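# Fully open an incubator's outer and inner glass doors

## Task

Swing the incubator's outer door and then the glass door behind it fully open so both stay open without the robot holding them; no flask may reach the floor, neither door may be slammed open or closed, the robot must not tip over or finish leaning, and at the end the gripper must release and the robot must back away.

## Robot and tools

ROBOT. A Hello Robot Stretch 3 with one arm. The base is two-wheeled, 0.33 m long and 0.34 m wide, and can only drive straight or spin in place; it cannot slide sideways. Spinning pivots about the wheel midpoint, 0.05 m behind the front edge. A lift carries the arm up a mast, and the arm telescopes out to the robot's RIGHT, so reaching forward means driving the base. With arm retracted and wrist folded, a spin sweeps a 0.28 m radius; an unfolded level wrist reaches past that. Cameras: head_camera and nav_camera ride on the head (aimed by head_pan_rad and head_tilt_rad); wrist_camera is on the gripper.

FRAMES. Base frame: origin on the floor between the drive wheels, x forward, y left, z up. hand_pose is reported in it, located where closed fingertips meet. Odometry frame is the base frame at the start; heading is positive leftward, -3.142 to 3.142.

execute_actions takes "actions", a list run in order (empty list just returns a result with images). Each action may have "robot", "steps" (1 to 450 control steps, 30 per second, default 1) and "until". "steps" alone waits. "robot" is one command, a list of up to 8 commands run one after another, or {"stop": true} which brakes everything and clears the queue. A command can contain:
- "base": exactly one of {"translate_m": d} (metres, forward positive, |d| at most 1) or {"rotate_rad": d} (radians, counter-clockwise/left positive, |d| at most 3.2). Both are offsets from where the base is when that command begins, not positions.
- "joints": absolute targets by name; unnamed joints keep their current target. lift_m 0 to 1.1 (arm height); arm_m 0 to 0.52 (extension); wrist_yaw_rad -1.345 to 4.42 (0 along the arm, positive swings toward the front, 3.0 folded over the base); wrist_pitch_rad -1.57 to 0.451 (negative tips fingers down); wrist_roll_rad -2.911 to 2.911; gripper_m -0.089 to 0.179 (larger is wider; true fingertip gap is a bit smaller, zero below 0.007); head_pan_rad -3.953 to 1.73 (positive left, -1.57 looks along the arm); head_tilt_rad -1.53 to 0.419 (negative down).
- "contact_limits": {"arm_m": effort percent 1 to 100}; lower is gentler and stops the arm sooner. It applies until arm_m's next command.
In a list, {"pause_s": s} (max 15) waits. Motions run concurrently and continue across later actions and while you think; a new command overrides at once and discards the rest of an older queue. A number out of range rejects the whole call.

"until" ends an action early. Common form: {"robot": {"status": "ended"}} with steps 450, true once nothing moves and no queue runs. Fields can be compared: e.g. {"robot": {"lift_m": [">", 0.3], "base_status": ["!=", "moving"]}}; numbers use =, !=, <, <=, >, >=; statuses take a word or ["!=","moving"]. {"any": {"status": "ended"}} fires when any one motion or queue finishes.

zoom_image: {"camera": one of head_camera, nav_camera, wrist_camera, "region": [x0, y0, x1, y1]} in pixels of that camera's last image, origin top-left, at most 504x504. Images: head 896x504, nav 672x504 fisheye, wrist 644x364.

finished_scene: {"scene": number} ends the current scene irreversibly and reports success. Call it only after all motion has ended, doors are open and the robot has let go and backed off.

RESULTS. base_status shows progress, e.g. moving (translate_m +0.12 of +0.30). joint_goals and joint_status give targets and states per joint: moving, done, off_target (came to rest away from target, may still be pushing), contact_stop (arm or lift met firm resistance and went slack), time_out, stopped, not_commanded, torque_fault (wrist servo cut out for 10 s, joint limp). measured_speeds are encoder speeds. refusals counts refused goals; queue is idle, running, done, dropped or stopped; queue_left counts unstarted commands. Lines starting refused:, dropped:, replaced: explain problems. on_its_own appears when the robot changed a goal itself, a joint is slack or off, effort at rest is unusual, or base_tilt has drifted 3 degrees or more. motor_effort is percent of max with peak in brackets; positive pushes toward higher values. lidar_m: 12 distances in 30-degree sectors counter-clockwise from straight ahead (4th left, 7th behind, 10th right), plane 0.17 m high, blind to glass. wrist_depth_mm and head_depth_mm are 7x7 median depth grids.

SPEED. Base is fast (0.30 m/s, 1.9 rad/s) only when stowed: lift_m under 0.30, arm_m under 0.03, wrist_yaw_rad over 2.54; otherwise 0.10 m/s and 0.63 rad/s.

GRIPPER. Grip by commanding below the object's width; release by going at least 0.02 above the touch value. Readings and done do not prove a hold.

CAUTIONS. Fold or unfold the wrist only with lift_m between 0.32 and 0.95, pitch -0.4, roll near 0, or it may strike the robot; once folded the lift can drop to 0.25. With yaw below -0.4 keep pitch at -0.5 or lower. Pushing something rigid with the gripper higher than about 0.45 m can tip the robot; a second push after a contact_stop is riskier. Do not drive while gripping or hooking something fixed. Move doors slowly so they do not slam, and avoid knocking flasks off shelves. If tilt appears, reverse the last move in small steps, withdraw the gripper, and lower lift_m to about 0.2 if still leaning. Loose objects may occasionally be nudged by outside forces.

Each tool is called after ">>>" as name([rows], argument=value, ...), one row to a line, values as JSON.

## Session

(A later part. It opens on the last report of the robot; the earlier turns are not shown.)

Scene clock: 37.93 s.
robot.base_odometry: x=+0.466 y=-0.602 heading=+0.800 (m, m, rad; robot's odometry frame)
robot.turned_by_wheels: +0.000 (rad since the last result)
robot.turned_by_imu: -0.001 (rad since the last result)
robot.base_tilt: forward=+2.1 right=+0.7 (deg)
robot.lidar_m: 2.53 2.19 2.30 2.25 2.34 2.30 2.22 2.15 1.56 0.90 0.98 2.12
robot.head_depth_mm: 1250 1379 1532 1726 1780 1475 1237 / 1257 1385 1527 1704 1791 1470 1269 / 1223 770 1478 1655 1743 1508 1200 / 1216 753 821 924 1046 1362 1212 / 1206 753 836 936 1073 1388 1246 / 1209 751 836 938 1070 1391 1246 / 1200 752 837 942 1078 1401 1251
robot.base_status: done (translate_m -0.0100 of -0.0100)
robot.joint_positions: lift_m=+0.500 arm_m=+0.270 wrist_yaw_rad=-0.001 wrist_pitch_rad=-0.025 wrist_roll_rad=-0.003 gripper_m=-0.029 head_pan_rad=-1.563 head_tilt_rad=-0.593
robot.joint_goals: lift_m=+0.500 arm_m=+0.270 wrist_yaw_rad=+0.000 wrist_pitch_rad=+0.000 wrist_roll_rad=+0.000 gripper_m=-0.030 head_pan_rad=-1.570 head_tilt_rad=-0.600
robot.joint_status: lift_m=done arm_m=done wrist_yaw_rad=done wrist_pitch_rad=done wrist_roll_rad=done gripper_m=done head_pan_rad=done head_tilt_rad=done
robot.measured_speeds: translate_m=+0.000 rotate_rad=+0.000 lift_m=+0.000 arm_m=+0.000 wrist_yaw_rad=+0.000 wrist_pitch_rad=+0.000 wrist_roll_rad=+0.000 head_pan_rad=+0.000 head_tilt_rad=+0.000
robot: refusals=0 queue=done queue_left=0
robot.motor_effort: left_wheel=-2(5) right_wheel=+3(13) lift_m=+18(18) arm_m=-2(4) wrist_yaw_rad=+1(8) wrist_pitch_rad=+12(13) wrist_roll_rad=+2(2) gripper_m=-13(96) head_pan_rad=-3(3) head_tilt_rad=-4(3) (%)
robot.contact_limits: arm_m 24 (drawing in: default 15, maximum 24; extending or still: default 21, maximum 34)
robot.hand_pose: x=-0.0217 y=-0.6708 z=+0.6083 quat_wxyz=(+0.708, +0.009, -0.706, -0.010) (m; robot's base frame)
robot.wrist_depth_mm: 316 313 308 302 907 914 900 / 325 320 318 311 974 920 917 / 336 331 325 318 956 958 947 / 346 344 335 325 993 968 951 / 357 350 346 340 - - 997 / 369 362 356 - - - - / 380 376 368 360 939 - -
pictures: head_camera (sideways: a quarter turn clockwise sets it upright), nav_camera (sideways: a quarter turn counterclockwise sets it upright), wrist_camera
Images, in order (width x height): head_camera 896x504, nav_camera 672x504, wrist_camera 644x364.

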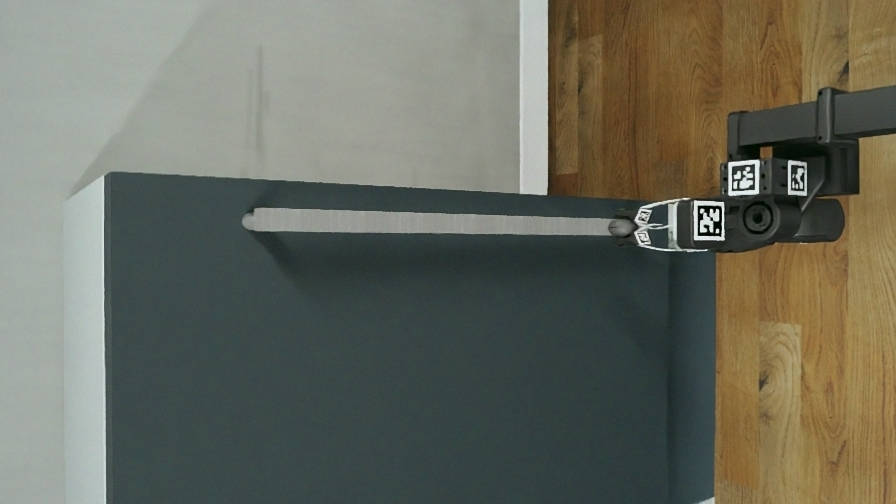

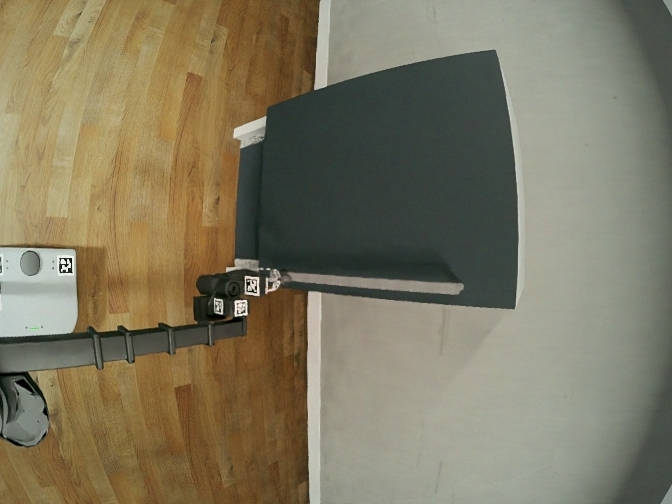

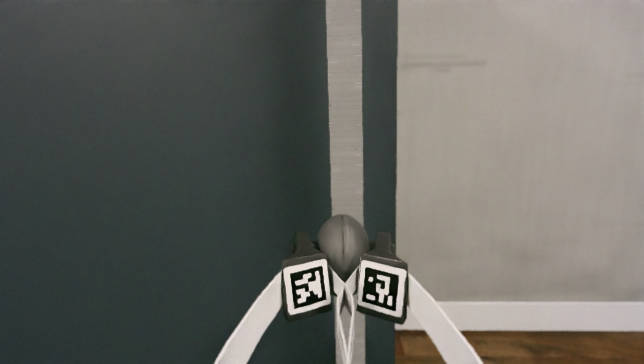

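>>> execute_actions([
  {"robot":[{"joints":{"gripper_m":0.09}},{"joints":{"arm_m":0.41},"contact_limits":{"arm_m":15}},{"joints":{"gripper_m":-0.03}}],"steps":400,"until":{"robot":{"status":"ended"}}},
])

Scene clock: 43.53 s.
robot.base_odometry: x=+0.466 y=-0.602 heading=+0.800 (m, m, rad; robot's odometry frame)
robot.turned_by_wheels: +0.000 (rad since the last result)
robot.turned_by_imu: -0.001 (rad since the last result)
robot.base_tilt: forward=+2.1 right=+0.8 (deg)
robot.lidar_m: 2.53 2.19 2.30 2.26 2.33 2.30 2.22 2.15 1.56 0.90 0.98 2.12
robot.head_depth_mm: 1256 1371 1524 1726 1792 1467 1242 / 1254 1386 1533 1724 1800 1505 1273 / 1222 775 1476 1657 1788 1383 1246 / 1207 750 821 924 1051 1387 1238 / 1207 751 835 939 1073 1398 1239 / 1216 753 833 939 1079 1394 1238 / 1213 754 834 943 1074 1390 1250
robot.base_status: done (translate_m -0.0100 of -0.0100)
robot.joint_positions: lift_m=+0.500 arm_m=+0.410 wrist_yaw_rad=-0.010 wrist_pitch_rad=-0.025 wrist_roll_rad=-0.003 gripper_m=-0.029 head_pan_rad=-1.563 head_tilt_rad=-0.593
robot.joint_goals: lift_m=+0.500 arm_m=+0.410 wrist_yaw_rad=+0.000 wrist_pitch_rad=+0.000 wrist_roll_rad=+0.000 gripper_m=-0.030 head_pan_rad=-1.570 head_tilt_rad=-0.600
robot.joint_status: lift_m=done arm_m=done wrist_yaw_rad=done wrist_pitch_rad=done wrist_roll_rad=done gripper_m=done head_pan_rad=done head_tilt_rad=done
robot.measured_speeds: translate_m=+0.000 rotate_rad=+0.000 lift_m=+0.000 arm_m=+0.000 wrist_yaw_rad=+0.000 wrist_pitch_rad=+0.000 wrist_roll_rad=+0.000 head_pan_rad=+0.000 head_tilt_rad=+0.000
robot: refusals=0 queue=done queue_left=0
robot.motor_effort: left_wheel=-4(5) right_wheel=+12(13) lift_m=+18(18) arm_m=+2(2) wrist_yaw_rad=+9(7) wrist_pitch_rad=+12(12) wrist_roll_rad=+2(2) gripper_m=-32(99) head_pan_rad=-3(3) head_tilt_rad=-3(3) (%)
robot.contact_limits: arm_m 15 (drawing in: default 15, maximum 24; extending or still: default 21, maximum 34)
robot.hand_pose: x=-0.0239 y=-0.8103 z=+0.6083 quat_wxyz=(+0.708, +0.006, -0.706, -0.013) (m; robot's base frame)
robot.wrist_depth_mm: 179 176 174 107 171 782 780 / 183 182 179 111 175 804 792 / 189 187 184 113 180 835 819 / 194 192 189 117 186 852 854 / 201 198 196 120 190 865 877 / 206 205 201 123 - 898 883 / 215 211 209 128 205 932 924
pictures: head_camera (sideways: a quarter turn clockwise sets it upright), nav_camera (sideways: a quarter turn counterclockwise sets it upright), wrist_camera
Images, in order (width x height): head_camera 896x504, nav_camera 672x504, wrist_camera 644x364.

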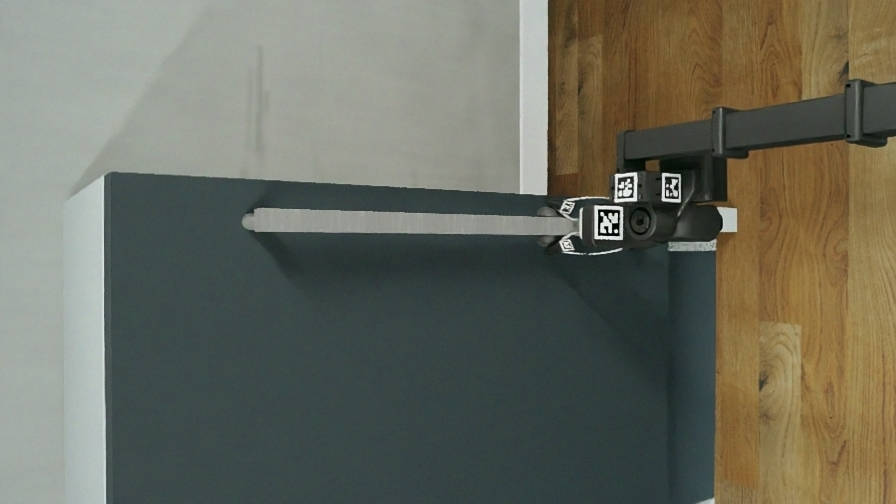

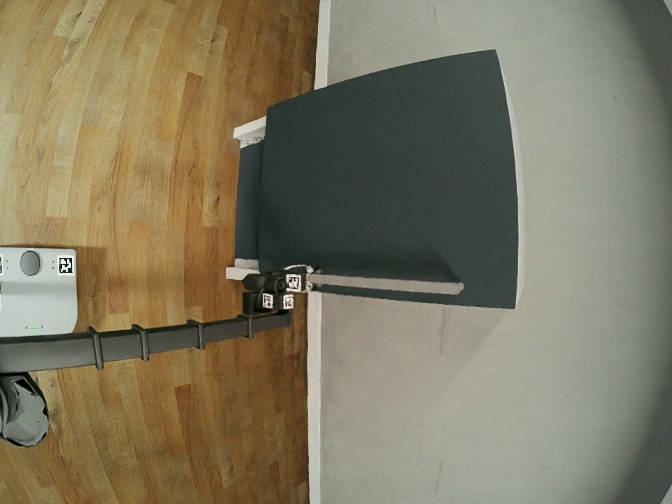

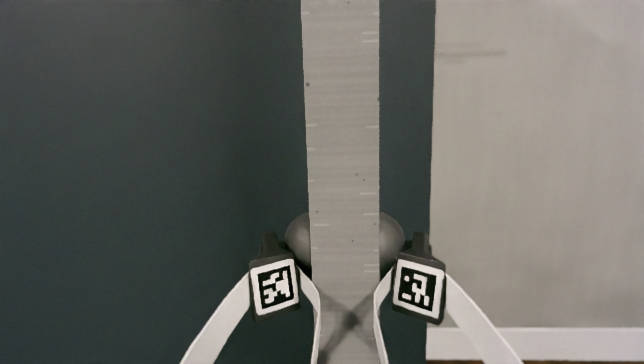

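Fingers are hooked behind it. Pull.

>>> execute_actions([
  {"robot":{"joints":{"arm_m":0.3},"contact_limits":{"arm_m":24}},"steps":300,"until":{"robot":{"status":"ended"}}},
])

Scene clock: 45.63 s.
robot.base_odometry: x=+0.466 y=-0.602 heading=+0.800 (m, m, rad; robot's odometry frame)
robot.turned_by_wheels: +0.000 (rad since the last result)
robot.turned_by_imu: +0.000 (rad since the last result)
robot.base_tilt: forward=+2.1 right=+0.7 (deg)
robot.lidar_m: 2.53 2.19 2.31 2.25 2.33 2.31 2.22 2.14 1.56 0.90 0.98 2.12
robot.head_depth_mm: 1252 1380 1539 1725 1790 1466 1247 / 1254 1377 1535 1727 1794 1515 1243 / 1219 770 1490 1655 1747 1554 1216 / 1199 754 819 921 1052 1375 1231 / 1209 751 834 939 1072 1395 1254 / 1216 751 835 938 1074 1387 1242 / 1215 754 835 939 1079 1397 1249
robot.base_status: done (translate_m -0.0100 of -0.0100)
robot.joint_positions: lift_m=+0.500 arm_m=+0.300 wrist_yaw_rad=-0.001 wrist_pitch_rad=-0.016 wrist_roll_rad=-0.003 gripper_m=-0.026 head_pan_rad=-1.563 head_tilt_rad=-0.593
robot.joint_goals: lift_m=+0.500 arm_m=+0.300 wrist_yaw_rad=+0.000 wrist_pitch_rad=+0.000 wrist_roll_rad=+0.000 gripper_m=-0.027 head_pan_rad=-1.570 head_tilt_rad=-0.600
robot.joint_status: lift_m=done arm_m=done wrist_yaw_rad=done wrist_pitch_rad=done wrist_roll_rad=done gripper_m=done head_pan_rad=done head_tilt_rad=done
robot.measured_speeds: translate_m=+0.000 rotate_rad=+0.000 lift_m=+0.000 arm_m=+0.000 wrist_yaw_rad=+0.000 wrist_pitch_rad=+0.000 wrist_roll_rad=+0.000 head_pan_rad=+0.000 head_tilt_rad=+0.000
robot: refusals=0 queue=done queue_left=0
robot.motor_effort: left_wheel=-2(5) right_wheel=+2(13) lift_m=+19(19) arm_m=-2(10) wrist_yaw_rad=+1(10) wrist_pitch_rad=+8(13) wrist_roll_rad=+1(2) gripper_m=-11(27) head_pan_rad=-3(3) head_tilt_rad=-3(3) (%)
robot.contact_limits: arm_m 24 (drawing in: default 15, maximum 24; extending or still: default 21, maximum 34)
robot.hand_pose: x=-0.0218 y=-0.7011 z=+0.6106 quat_wxyz=(+0.708, +0.006, -0.706, -0.007) (m; robot's base frame)
robot.wrist_depth_mm: 288 287 282 274 884 887 869 / 295 293 287 282 898 904 876 / 306 303 296 288 927 940 921 / 315 308 303 298 951 992 939 / 324 317 314 304 960 969 951 / 337 327 321 - - - - / 342 335 335 327 960 - -
pictures: head_camera (sideways: a quarter turn clockwise sets it upright), nav_camera (sideways: a quarter turn counterclockwise sets it upright), wrist_camera
Images, in order (width x height): head_camera 896x504, nav_camera 672x504, wrist_camera 644x364.

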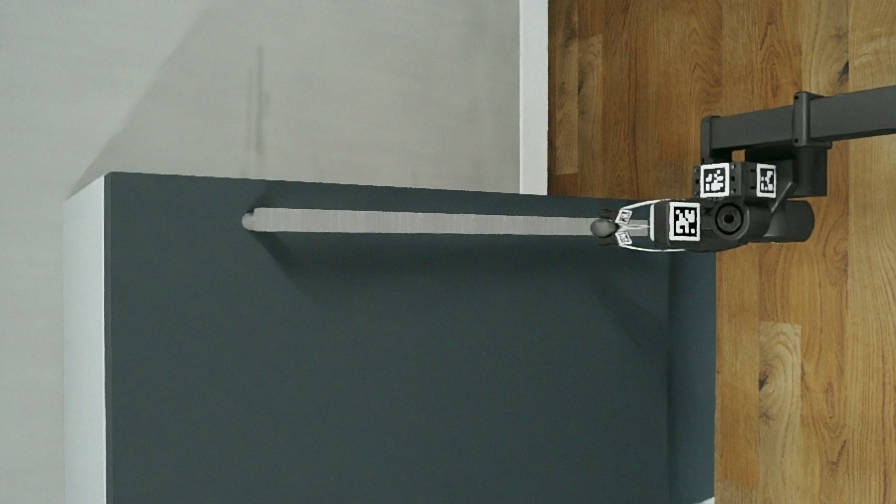

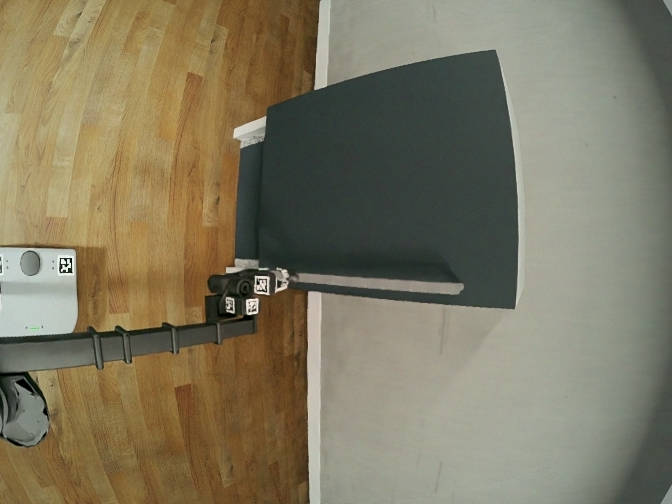

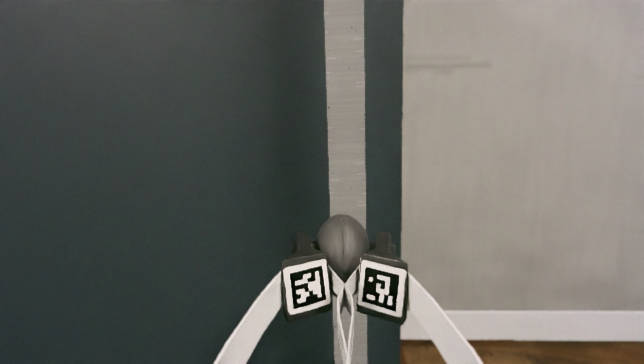

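>>> execute_actions([
  {"robot":[{"joints":{"gripper_m":0.09}},{"joints":{"arm_m":0.415},"contact_limits":{"arm_m":15}},{"joints":{"gripper_m":-0.085}},{"joints":{"arm_m":0.36},"contact_limits":{"arm_m":24}}],"steps":400,"until":{"robot":{"status":"ended"}}},
])

Scene clock: 53.03 s.
robot.base_odometry: x=+0.466 y=-0.602 heading=+0.800 (m, m, rad; robot's odometry frame)
robot.turned_by_wheels: +0.000 (rad since the last result)
robot.turned_by_imu: -0.001 (rad since the last result)
robot.base_tilt: forward=+2.1 right=+0.7 (deg)
robot.lidar_m: 2.53 2.18 2.31 2.25 2.33 2.30 2.22 2.15 1.56 0.89 0.98 2.12
robot.head_depth_mm: 1250 1375 1531 1719 1787 1465 1243 / 1256 1375 1524 1725 1780 1514 1255 / 1220 718 1462 1657 1742 - 1240 / 1203 702 758 845 969 1376 1239 / 1213 708 786 887 1015 1357 1252 / 1205 715 795 895 1027 1396 1238 / 1212 721 805 912 1043 1406 1247
robot.base_status: done (translate_m -0.0100 of -0.0100)
robot.joint_positions: lift_m=+0.500 arm_m=+0.360 wrist_yaw_rad=+0.011 wrist_pitch_rad=-0.017 wrist_roll_rad=-0.003 gripper_m=-0.078 head_pan_rad=-1.563 head_tilt_rad=-0.594
robot.joint_goals: lift_m=+0.500 arm_m=+0.360 wrist_yaw_rad=+0.000 wrist_pitch_rad=+0.000 wrist_roll_rad=+0.000 gripper_m=-0.077 head_pan_rad=-1.570 head_tilt_rad=-0.600
robot.joint_status: lift_m=done arm_m=done wrist_yaw_rad=done wrist_pitch_rad=done wrist_roll_rad=done gripper_m=off_target head_pan_rad=done head_tilt_rad=done
robot.measured_speeds: translate_m=+0.000 rotate_rad=+0.000 lift_m=+0.000 arm_m=+0.000 wrist_yaw_rad=+0.000 wrist_pitch_rad=+0.000 wrist_roll_rad=+0.000 head_pan_rad=+0.000 head_tilt_rad=+0.000
robot: refusals=0 queue=done queue_left=0
robot.on_its_own: gripper_m is held at -0.077, not at your -0.085, by its stall guard, which is still easing
robot.motor_effort: left_wheel=+1(6) right_wheel=-8(13) lift_m=+19(19) arm_m=-2(10) wrist_yaw_rad=-11(10) wrist_pitch_rad=+8(12) wrist_roll_rad=+1(2) gripper_m=-12(100) head_pan_rad=-3(3) head_tilt_rad=-3(4) (%)
robot.contact_limits: arm_m 24 (drawing in: default 15, maximum 24; extending or still: default 21, maximum 34)
robot.hand_pose: x=-0.0186 y=-0.7611 z=+0.6103 quat_wxyz=(+0.708, +0.010, -0.706, -0.002) (m; robot's base frame)
robot.wrist_depth_mm: 192 185 178 104 165 832 816 / 198 190 182 106 169 836 834 / 204 196 186 110 174 856 848 / 210 202 192 112 178 910 875 / 218 208 199 115 182 910 908 / 225 217 208 119 - 956 957 / 233 223 212 123 194 959 938
pictures: head_camera (sideways: a quarter turn clockwise sets it upright), nav_camera (sideways: a quarter turn counterclockwise sets it upright), wrist_camera
Images, in order (width x height): head_camera 896x504, nav_camera 672x504, wrist_camera 644x364.

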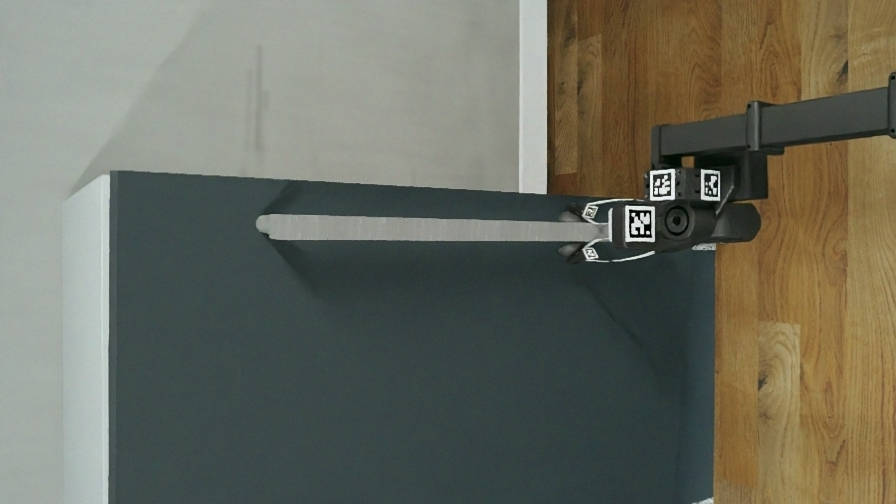

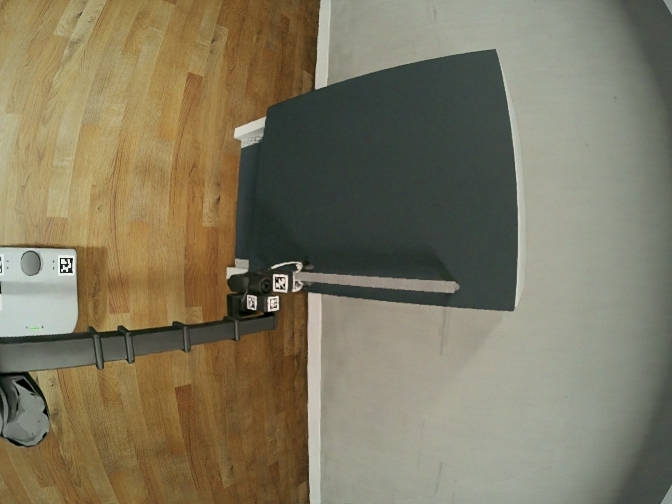

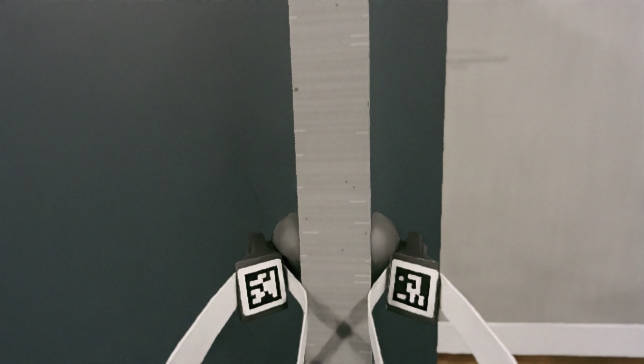

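>>> execute_actions([
  {"robot":[{"joints":{"arm_m":0.22,"gripper_m":-0.065},"contact_limits":{"arm_m":24},"base":{"translate_m":0.03}},{"joints":{"arm_m":0.1},"contact_limits":{"arm_m":24},"base":{"translate_m":0.055}},{"joints":{"arm_m":0.01},"contact_limits":{"arm_m":24},"base":{"translate_m":0.06}}],"steps":400,"until":{"robot":{"status":"ended"}}},
])

Scene clock: 59.63 s.
robot.base_odometry: x=+0.567 y=-0.498 heading=+0.801 (m, m, rad; robot's odometry frame)
robot.turned_by_wheels: +0.001 (rad since the last result)
robot.turned_by_imu: +0.000 (rad since the last result)
robot.base_tilt: forward=+2.1 right=+0.8 (deg)
robot.lidar_m: 2.39 2.05 2.33 2.26 2.34 2.46 2.36 2.14 1.56 0.92 0.98 2.12
robot.head_depth_mm: 1238 1361 1533 1708 1767 1468 1241 / 1202 796 854 1008 1625 1446 1243 / 1190 402 371 420 484 575 725 / 1198 402 405 440 486 564 667 / 1204 425 447 491 579 709 906 / 1210 455 498 579 688 853 1222 / 1210 503 565 669 822 1066 1240
robot.base_status: done (translate_m +0.0601 of +0.0600)
robot.joint_positions: lift_m=+0.500 arm_m=+0.011 wrist_yaw_rad=+0.189 wrist_pitch_rad=-0.021 wrist_roll_rad=-0.004 gripper_m=-0.037 head_pan_rad=-1.563 head_tilt_rad=-0.594
robot.joint_goals: lift_m=+0.500 arm_m=+0.010 wrist_yaw_rad=+0.126 wrist_pitch_rad=+0.000 wrist_roll_rad=+0.000 gripper_m=-0.038 head_pan_rad=-1.570 head_tilt_rad=-0.600
robot.joint_status: lift_m=done arm_m=done wrist_yaw_rad=done wrist_pitch_rad=done wrist_roll_rad=done gripper_m=off_target head_pan_rad=done head_tilt_rad=done
robot.measured_speeds: translate_m=+0.000 rotate_rad=+0.000 lift_m=+0.000 arm_m=+0.000 wrist_yaw_rad=+0.000 wrist_pitch_rad=+0.000 wrist_roll_rad=+0.000 head_pan_rad=+0.000 head_tilt_rad=+0.000
robot: refusals=0 queue=done queue_left=0
robot.on_its_own: wrist_yaw_rad is held at +0.126, not at your +0.000, by its stall guard, which is still easing; gripper_m is held at -0.038, not at your -0.065, by its stall guard, which is still easing; right_wheel is at rest, and its effort (-37) is outside its rest range (-18 to +18)
robot.motor_effort: left_wheel=+5(14) right_wheel=-37(44) lift_m=+19(19) arm_m=-8(8) wrist_yaw_rad=-59(60) wrist_pitch_rad=+10(10) wrist_roll_rad=+2(3) gripper_m=-32(45) head_pan_rad=-3(2) head_tilt_rad=-3(3) (%)
robot.contact_limits: arm_m 24 (drawing in: default 15, maximum 24; extending or still: default 21, maximum 34)
robot.hand_pose: x=+0.0267 y=-0.4072 z=+0.6093 quat_wxyz=(+0.706, +0.074, -0.701, +0.059) (m; robot's base frame)
robot.wrist_depth_mm: - - 321 113 154 124 971 / - - 338 116 158 128 - / - - 359 119 162 131 - / - - 380 124 167 135 - / - - 417 127 165 140 - / - - 535 127 160 144 - / - - 419 136 187 147 -
pictures: head_camera (sideways: a quarter turn clockwise sets it upright), nav_camera (sideways: a quarter turn counterclockwise sets it upright), wrist_camera
Images, in order (width x height): head_camera 896x504, nav_camera 672x504, wrist_camera 644x364.

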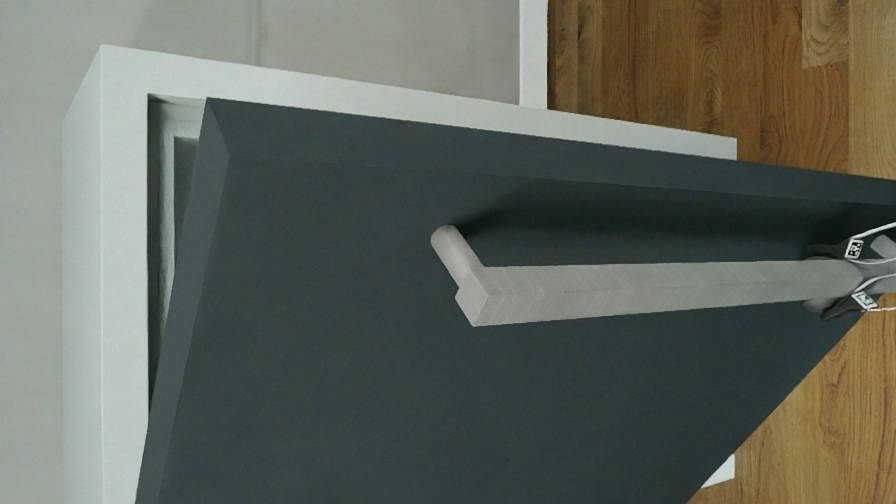

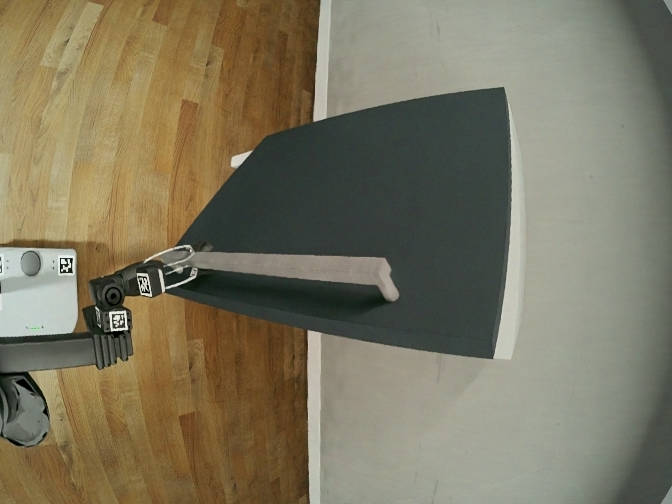

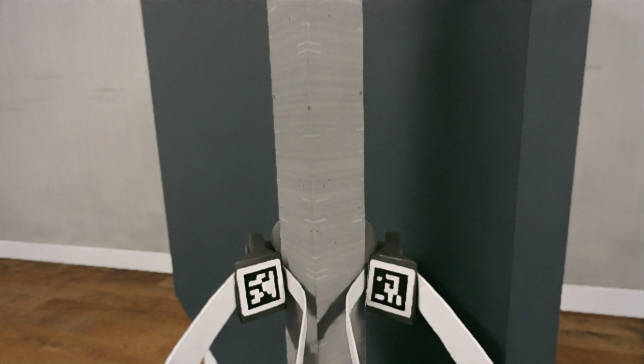

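>>> execute_actions([
  {"robot":[{"joints":{"gripper_m":0.06}},{"joints":{"lift_m":0.33,"wrist_yaw_rad":0.15}},{"base":{"translate_m":-0.3},"joints":{"head_pan_rad":-1.3}},{"joints":{"lift_m":0.45,"wrist_yaw_rad":0,"gripper_m":0.0,"arm_m":0.1}}],"steps":450,"until":{"robot":{"status":"ended"}}},
])

Scene clock: 71.17 s.
robot.base_odometry: x=+0.358 y=-0.714 heading=+0.800 (m, m, rad; robot's odometry frame)
robot.turned_by_wheels: -0.001 (rad since the last result)
robot.turned_by_imu: -0.003 (rad since the last result)
robot.base_tilt: forward=+2.1 right=+0.7 (deg)
robot.lidar_m: 2.69 2.33 2.35 2.25 2.33 2.15 2.07 2.14 1.56 0.90 0.98 2.12
robot.head_depth_mm: 1215 1321 1466 1607 1750 1469 1242 / 1206 936 1421 1627 1800 1464 1214 / 1203 864 959 1055 1203 1380 1240 / 1206 523 563 632 725 860 1194 / 1215 503 548 622 697 804 1189 / 1233 554 606 696 856 1077 1247 / 1251 614 714 853 1059 1439 1239
robot.base_status: done (translate_m -0.3000 of -0.3000)
robot.joint_positions: lift_m=+0.450 arm_m=+0.100 wrist_yaw_rad=+0.001 wrist_pitch_rad=-0.018 wrist_roll_rad=-0.004 gripper_m=+0.000 head_pan_rad=-1.307 head_tilt_rad=-0.594
robot.joint_goals: lift_m=+0.450 arm_m=+0.100 wrist_yaw_rad=+0.000 wrist_pitch_rad=+0.000 wrist_roll_rad=+0.000 gripper_m=+0.000 head_pan_rad=-1.300 head_tilt_rad=-0.600
robot.joint_status: lift_m=done arm_m=done wrist_yaw_rad=done wrist_pitch_rad=done wrist_roll_rad=done gripper_m=done head_pan_rad=done head_tilt_rad=done
robot.measured_speeds: translate_m=+0.000 rotate_rad=+0.000 lift_m=+0.000 arm_m=+0.000 wrist_yaw_rad=+0.000 wrist_pitch_rad=+0.000 wrist_roll_rad=+0.000 head_pan_rad=+0.000 head_tilt_rad=+0.000
robot: refusals=0 queue=done queue_left=0
robot.motor_effort: left_wheel=-2(5) right_wheel=+2(36) lift_m=+24(24) arm_m=+3(7) wrist_yaw_rad=-1(59) wrist_pitch_rad=+9(17) wrist_roll_rad=+2(4) gripper_m=-3(81) head_pan_rad=+3(19) head_tilt_rad=-2(3) (%)
robot.hand_pose: x=-0.0212 y=-0.5005 z=+0.5600 quat_wxyz=(+0.709, +0.007, -0.705, -0.006) (m; robot's base frame)
robot.wrist_depth_mm: 206 986 826 - - - - / 208 780 602 - - - - / 209 - 662 - - - - / 211 - - - - - - / 212 694 680 695 - - - / 214 625 621 - - - - / 217 688 687 906 964 969 941
pictures: head_camera (sideways: a quarter turn clockwise sets it upright), nav_camera (sideways: a quarter turn counterclockwise sets it upright), wrist_camera
Images, in order (width x height): head_camera 896x504, nav_camera 672x504, wrist_camera 644x364.

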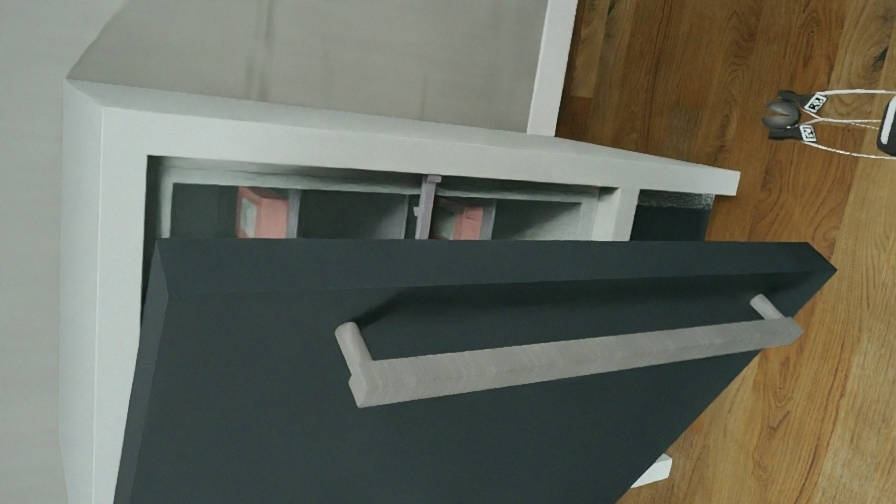

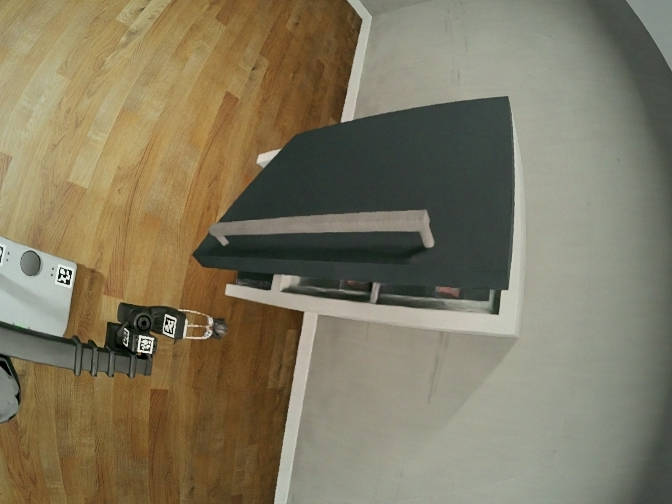

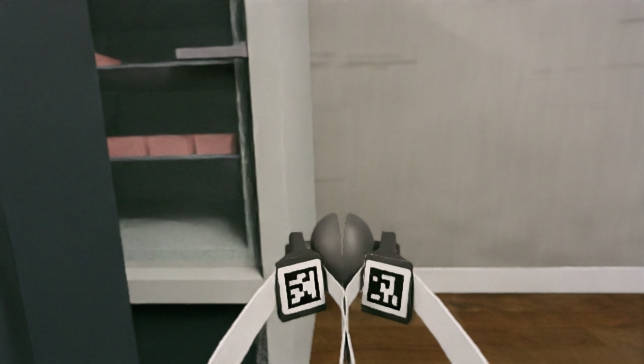

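>>> execute_actions([
  {"robot":[{"joints":{"arm_m":0.27}},{"base":{"translate_m":0.4}}],"steps":450,"until":{"robot":{"status":"ended"}}},
])

Scene clock: 79.23 s.
robot.base_odometry: x=+0.636 y=-0.427 heading=+0.800 (m, m, rad; robot's odometry frame)
robot.turned_by_wheels: +0.000 (rad since the last result)
robot.turned_by_imu: -0.075 (rad since the last result)
robot.base_tilt: forward=+2.1 right=+0.8 (deg)
robot.lidar_m: 2.30 1.97 2.39 2.27 2.31 2.61 2.45 2.30 1.58 0.92 0.95 1.96
robot.head_depth_mm: 1159 1159 - - 315 1168 - / 1178 813 - 287 304 350 427 / 1189 766 297 322 341 404 464 / 1200 404 356 402 391 370 454 / 1209 446 457 535 644 811 1195 / 1266 554 638 801 1074 1432 1235 / 1315 800 1639 1861 1803 1465 1242
robot.base_status: done (translate_m +0.4000 of +0.4000)
robot.joint_positions: lift_m=+0.450 arm_m=+0.270 wrist_yaw_rad=-0.001 wrist_pitch_rad=-0.027 wrist_roll_rad=-0.003 gripper_m=+0.000 head_pan_rad=-1.307 head_tilt_rad=-0.594
robot.joint_goals: lift_m=+0.450 arm_m=+0.270 wrist_yaw_rad=+0.000 wrist_pitch_rad=+0.000 wrist_roll_rad=+0.000 gripper_m=+0.000 head_pan_rad=-1.300 head_tilt_rad=-0.600
robot.joint_status: lift_m=done arm_m=done wrist_yaw_rad=done wrist_pitch_rad=done wrist_roll_rad=done gripper_m=done head_pan_rad=done head_tilt_rad=done
robot.measured_speeds: translate_m=+0.000 rotate_rad=+0.000 lift_m=+0.000 arm_m=+0.000 wrist_yaw_rad=+0.000 wrist_pitch_rad=+0.000 wrist_roll_rad=+0.000 head_pan_rad=+0.000 head_tilt_rad=+0.000
robot: refusals=0 queue=done queue_left=0
robot.motor_effort: left_wheel=+0(18) right_wheel=-1(66) lift_m=+22(23) arm_m=+3(5) wrist_yaw_rad=+3(56) wrist_pitch_rad=+14(15) wrist_roll_rad=+2(3) gripper_m=-2(6) head_pan_rad=+3(3) head_tilt_rad=-2(3) (%)
robot.hand_pose: x=-0.0218 y=-0.6702 z=+0.5575 quat_wxyz=(+0.708, +0.009, -0.706, -0.010) (m; robot's base frame)
robot.wrist_depth_mm: 440 449 527 547 444 364 944 / 484 662 838 836 524 364 966 / 466 617 850 489 475 378 - / 462 650 883 883 543 410 - / 475 650 720 780 526 413 - / 459 500 491 - 468 417 - / 440 435 428 423 426 439 927
pictures: head_camera (sideways: a quarter turn clockwise sets it upright), nav_camera (sideways: a quarter turn counterclockwise sets it upright), wrist_camera
Images, in order (width x height): head_camera 896x504, nav_camera 672x504, wrist_camera 644x364.

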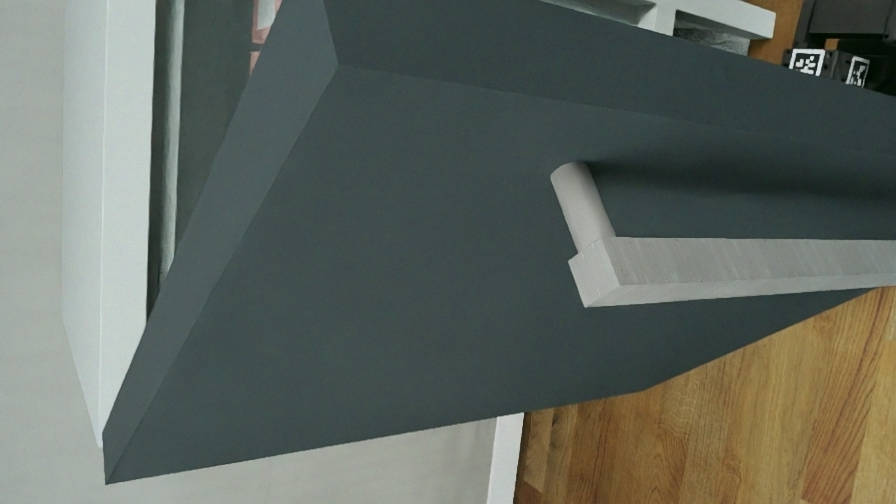

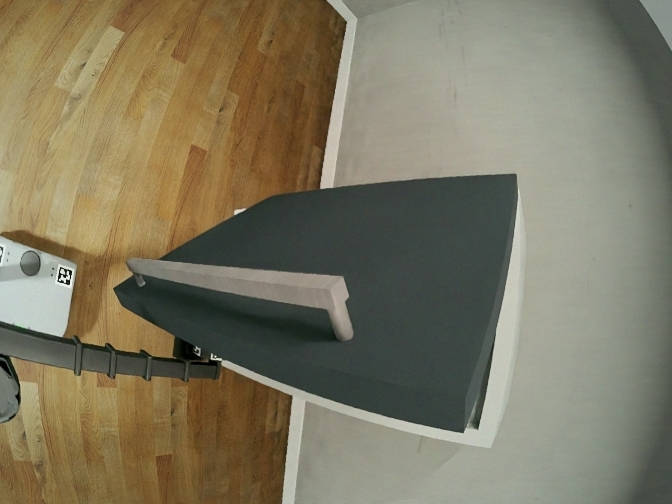

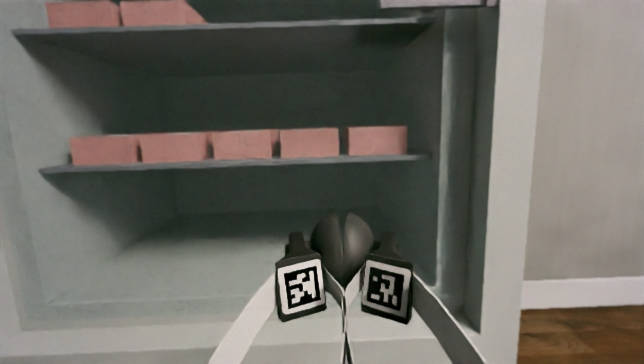

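>>> execute_actions([
  {"robot":[{"base":{"translate_m":0.12}},{"base":{"rotate_rad":0.35},"joints":{"head_tilt_rad":-0.9}}],"steps":450,"until":{"robot":{"status":"ended"}}},
])

Scene clock: 83.70 s.
robot.base_odometry: x=+0.720 y=-0.341 heading=+1.150 (m, m, rad; robot's odometry frame)
robot.turned_by_wheels: +0.350 (rad since the last result)
robot.turned_by_imu: +0.343 (rad since the last result)
robot.base_tilt: forward=+2.1 right=+0.7 (deg)
robot.lidar_m: 1.86 2.53 2.27 2.29 2.66 2.57 2.58 1.70 0.92 0.90 1.72 2.18
robot.head_depth_mm: 781 931 1129 1211 1390 1255 1116 / 594 764 1023 1234 - 1254 1114 / 450 541 679 911 1390 1251 1120 / 362 420 497 609 789 1208 1112 / 303 342 393 460 556 698 1084 / - 294 324 369 428 538 1103 / - - 289 308 369 1212 1114
robot.base_status: done (rotate_rad +0.3498 of +0.3500)
robot.joint_positions: lift_m=+0.450 arm_m=+0.270 wrist_yaw_rad=+0.002 wrist_pitch_rad=-0.026 wrist_roll_rad=-0.003 gripper_m=+0.000 head_pan_rad=-1.307 head_tilt_rad=-0.889
robot.joint_goals: lift_m=+0.450 arm_m=+0.270 wrist_yaw_rad=+0.000 wrist_pitch_rad=+0.000 wrist_roll_rad=+0.000 gripper_m=+0.000 head_pan_rad=-1.300 head_tilt_rad=-0.900
robot.joint_status: lift_m=done arm_m=done wrist_yaw_rad=done wrist_pitch_rad=done wrist_roll_rad=done gripper_m=done head_pan_rad=done head_tilt_rad=done
robot.measured_speeds: translate_m=+0.000 rotate_rad=+0.000 lift_m=+0.000 arm_m=+0.000 wrist_yaw_rad=+0.000 wrist_pitch_rad=+0.000 wrist_roll_rad=+0.000 head_pan_rad=+0.000 head_tilt_rad=+0.000
robot: refusals=0 queue=done queue_left=0
robot.motor_effort: left_wheel=-2(14) right_wheel=+4(53) lift_m=+22(23) arm_m=+2(3) wrist_yaw_rad=-2(5) wrist_pitch_rad=+12(13) wrist_roll_rad=+2(2) gripper_m=-3(3) head_pan_rad=+3(3) head_tilt_rad=-4(19) (%)
robot.hand_pose: x=-0.0210 y=-0.6703 z=+0.5580 quat_wxyz=(+0.708, +0.010, -0.706, -0.009) (m; robot's base frame)
robot.wrist_depth_mm: 116 143 214 374 438 462 479 / 116 144 216 382 770 744 694 / 116 144 217 398 469 439 417 / 117 145 218 412 827 786 731 / 117 146 219 342 653 670 651 / 117 146 213 - 499 462 452 / 118 146 206 428 425 401 378
pictures: head_camera (sideways: a quarter turn clockwise sets it upright), nav_camera (sideways: a quarter turn counterclockwise sets it upright), wrist_camera
Images, in order (width x height): head_camera 896x504, nav_camera 672x504, wrist_camera 644x364.

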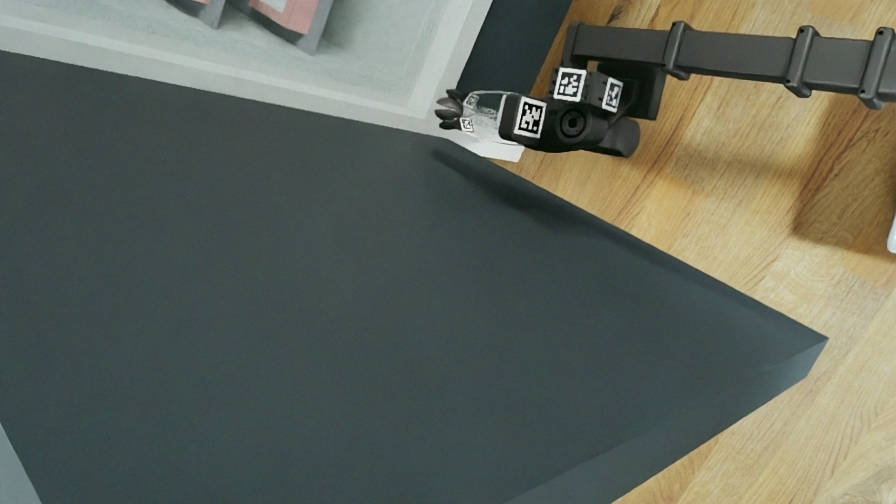

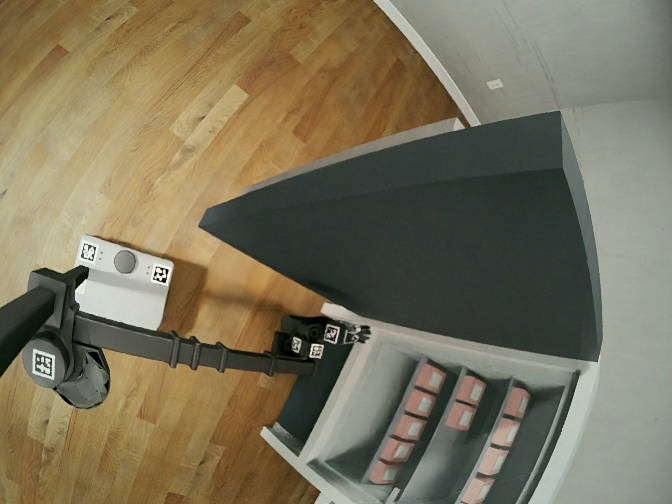

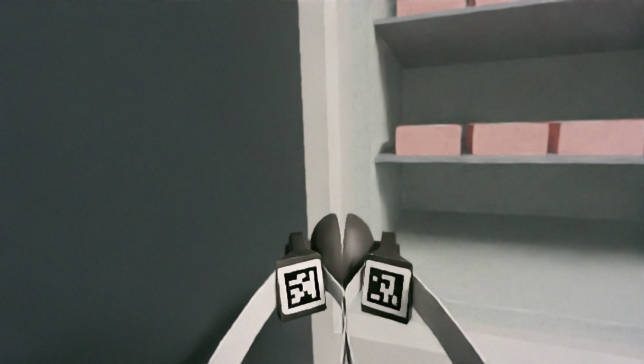

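>>> execute_actions([
  {"robot":[{"joints":{"arm_m":0.05}},{"base":{"translate_m":0.2}}],"steps":450,"until":{"robot":{"status":"ended"}}},
])

Scene clock: 89.77 s.
robot.base_odometry: x=+0.802 y=-0.158 heading=+1.150 (m, m, rad; robot's odometry frame)
robot.turned_by_wheels: +0.000 (rad since the last result)
robot.turned_by_imu: -0.001 (rad since the last result)
robot.base_tilt: forward=+2.1 right=+0.8 (deg)
robot.lidar_m: 1.66 2.31 2.20 2.23 2.59 2.77 2.76 1.09 0.97 0.92 1.78 1.99
robot.head_depth_mm: 461 571 750 1086 1424 1244 1125 / 405 486 611 819 1369 1248 - / 359 424 515 652 900 1274 1096 / 324 376 446 548 706 1184 1115 / 295 337 393 469 581 769 1121 / 285 306 351 411 528 1232 1122 / - 287 323 431 1419 1255 1122
robot.base_status: done (translate_m +0.2000 of +0.2000)
robot.joint_positions: lift_m=+0.450 arm_m=+0.050 wrist_yaw_rad=-0.002 wrist_pitch_rad=-0.026 wrist_roll_rad=-0.003 gripper_m=+0.000 head_pan_rad=-1.307 head_tilt_rad=-0.889
robot.joint_goals: lift_m=+0.450 arm_m=+0.050 wrist_yaw_rad=+0.000 wrist_pitch_rad=+0.000 wrist_roll_rad=+0.000 gripper_m=+0.000 head_pan_rad=-1.300 head_tilt_rad=-0.900
robot.joint_status: lift_m=done arm_m=done wrist_yaw_rad=done wrist_pitch_rad=done wrist_roll_rad=done gripper_m=done head_pan_rad=done head_tilt_rad=done
robot.measured_speeds: translate_m=+0.000 rotate_rad=+0.000 lift_m=+0.000 arm_m=+0.000 wrist_yaw_rad=+0.000 wrist_pitch_rad=+0.000 wrist_roll_rad=+0.000 head_pan_rad=+0.000 head_tilt_rad=+0.000
robot: refusals=0 queue=done queue_left=0
robot.motor_effort: left_wheel=-3(8) right_wheel=+4(20) lift_m=+22(23) arm_m=-1(2) wrist_yaw_rad=+1(27) wrist_pitch_rad=+12(12) wrist_roll_rad=+1(1) gripper_m=-3(5) head_pan_rad=+3(3) head_tilt_rad=-4(5) (%)
robot.hand_pose: x=-0.0219 y=-0.4507 z=+0.5580 quat_wxyz=(+0.708, +0.009, -0.706, -0.010) (m; robot's base frame)
robot.wrist_depth_mm: 127 147 189 267 444 671 870 / 128 148 191 269 463 960 896 / 130 151 194 277 483 974 638 / 130 151 198 284 493 - 968 / 131 153 199 255 548 674 650 / 132 155 200 - 630 618 575 / 133 157 198 300 678 674 620
pictures: head_camera (sideways: a quarter turn clockwise sets it upright), nav_camera (sideways: a quarter turn counterclockwise sets it upright), wrist_camera
Images, in order (width x height): head_camera 896x504, nav_camera 672x504, wrist_camera 644x364.

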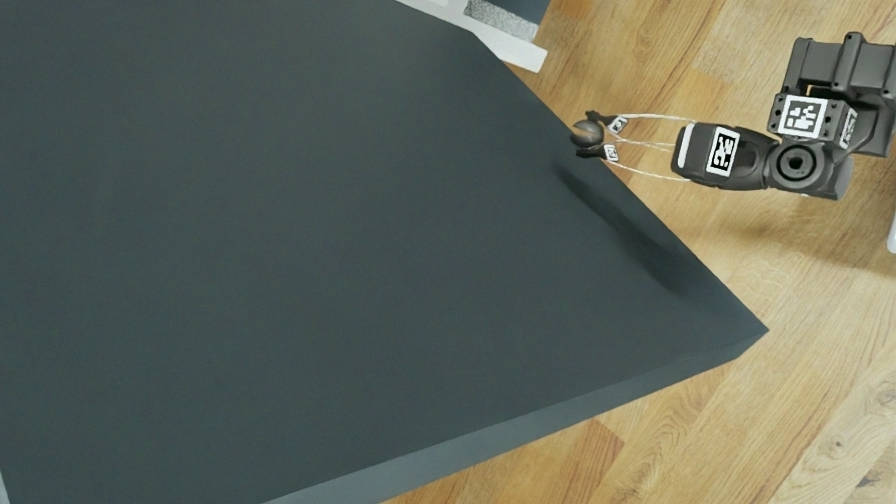

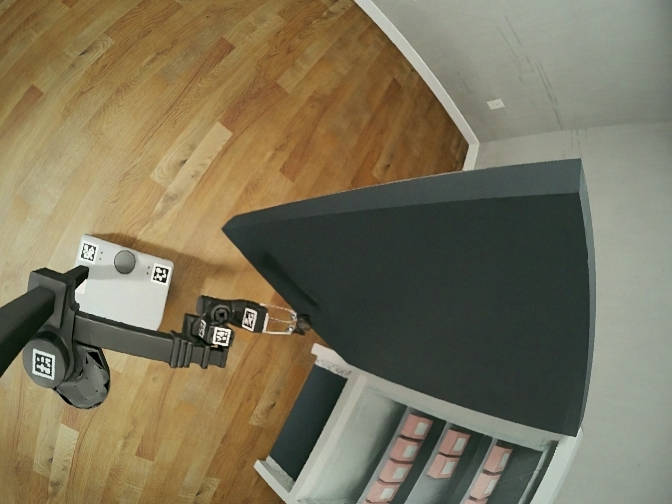

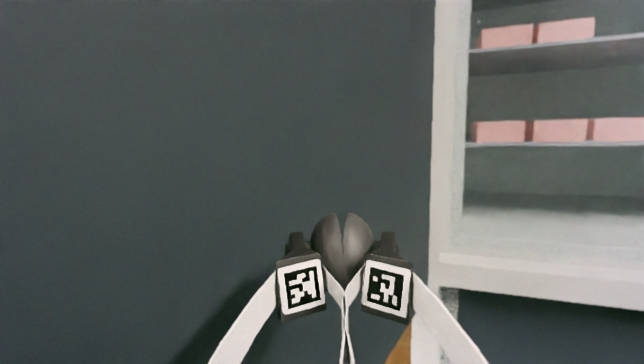

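>>> execute_actions([
  {"robot":[{"base":{"translate_m":0.12}},{"joints":{"arm_m":0.2},"contact_limits":{"arm_m":14}}],"steps":450,"until":{"robot":{"status":"ended"}}},
])

Scene clock: 94.63 s.
robot.base_odometry: x=+0.851 y=-0.049 heading=+1.149 (m, m, rad; robot's odometry frame)
robot.turned_by_wheels: +0.000 (rad since the last result)
robot.turned_by_imu: -0.091 (rad since the last result)
robot.base_tilt: forward=+2.0 right=+0.7 (deg)
robot.lidar_m: 1.56 2.08 2.19 2.17 2.43 2.88 2.87 1.17 1.01 0.95 1.72 1.90
robot.head_depth_mm: 445 552 724 1043 1414 1248 1123 / 392 470 591 788 1239 1211 1117 / 350 413 499 636 873 1230 1115 / 315 365 434 532 690 1190 1116 / 293 329 382 457 568 825 1119 / - 298 343 422 1372 1252 1119 / - 302 403 1646 1416 1247 1109
robot.base_status: done (translate_m +0.1200 of +0.1200)
robot.joint_positions: lift_m=+0.450 arm_m=+0.199 wrist_yaw_rad=-0.120 wrist_pitch_rad=-0.039 wrist_roll_rad=-0.003 gripper_m=+0.000 head_pan_rad=-1.307 head_tilt_rad=-0.889
robot.joint_goals: lift_m=+0.450 arm_m=+0.200 wrist_yaw_rad=-0.080 wrist_pitch_rad=+0.000 wrist_roll_rad=+0.000 gripper_m=+0.000 head_pan_rad=-1.300 head_tilt_rad=-0.900
robot.joint_status: lift_m=done arm_m=done wrist_yaw_rad=done wrist_pitch_rad=done wrist_roll_rad=done gripper_m=done head_pan_rad=done head_tilt_rad=done
robot.measured_speeds: translate_m=+0.000 rotate_rad=+0.000 lift_m=+0.000 arm_m=+0.000 wrist_yaw_rad=+0.000 wrist_pitch_rad=+0.000 wrist_roll_rad=+0.000 head_pan_rad=+0.000 head_tilt_rad=+0.000
robot: refusals=0 queue=done queue_left=0
robot.on_its_own: wrist_yaw_rad is held at -0.080, not at your +0.000, by its stall guard, which is still easing; right_wheel is at rest, and its effort (+23) is outside its rest range (-18 to +18)
robot.motor_effort: left_wheel=-6(11) right_wheel=+23(36) lift_m=+22(23) arm_m=+6(11) wrist_yaw_rad=+37(58) wrist_pitch_rad=+19(20) wrist_roll_rad=+2(2) gripper_m=-7(8) head_pan_rad=+3(3) head_tilt_rad=-4(4) (%)
robot.contact_limits: arm_m 14 (drawing in: default 15, maximum 24; extending or still: default 21, maximum 34)
robot.hand_pose: x=-0.0520 y=-0.5975 z=+0.5545 quat_wxyz=(+0.706, -0.028, -0.705, -0.057) (m; robot's base frame)
robot.wrist_depth_mm: - 85 115 175 375 557 593 / - 86 116 179 390 931 886 / - 87 117 183 406 583 575 / - 87 119 186 428 970 886 / - 89 121 164 547 632 620 / - 89 122 - 560 537 515 / - 90 118 198 453 593 577
pictures: head_camera (sideways: a quarter turn clockwise sets it upright), nav_camera (sideways: a quarter turn counterclockwise sets it upright), wrist_camera
Images, in order (width x height): head_camera 896x504, nav_camera 672x504, wrist_camera 644x364.

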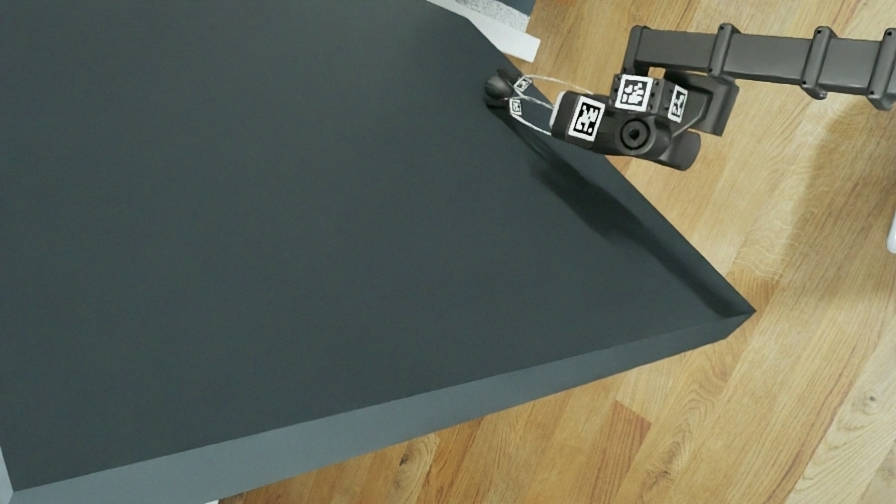

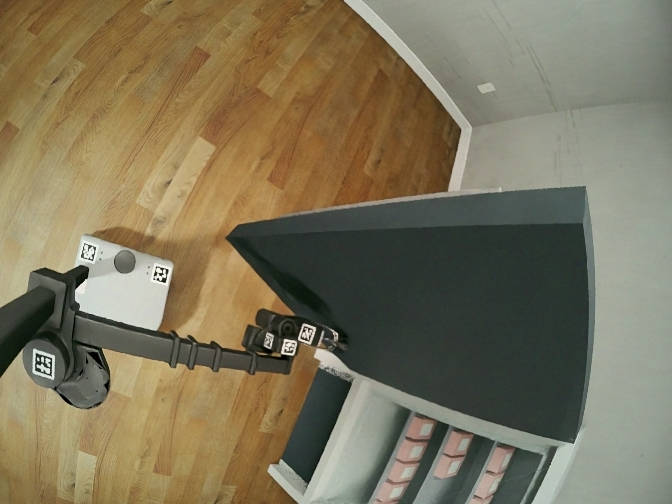

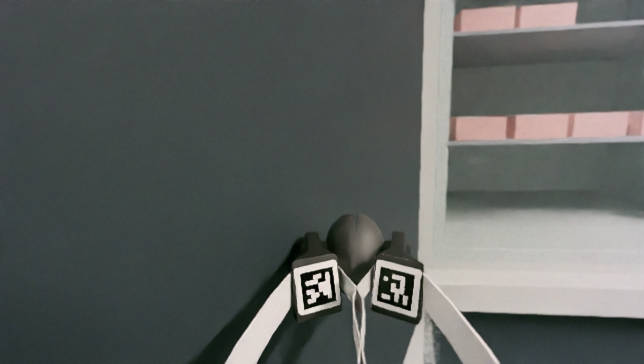

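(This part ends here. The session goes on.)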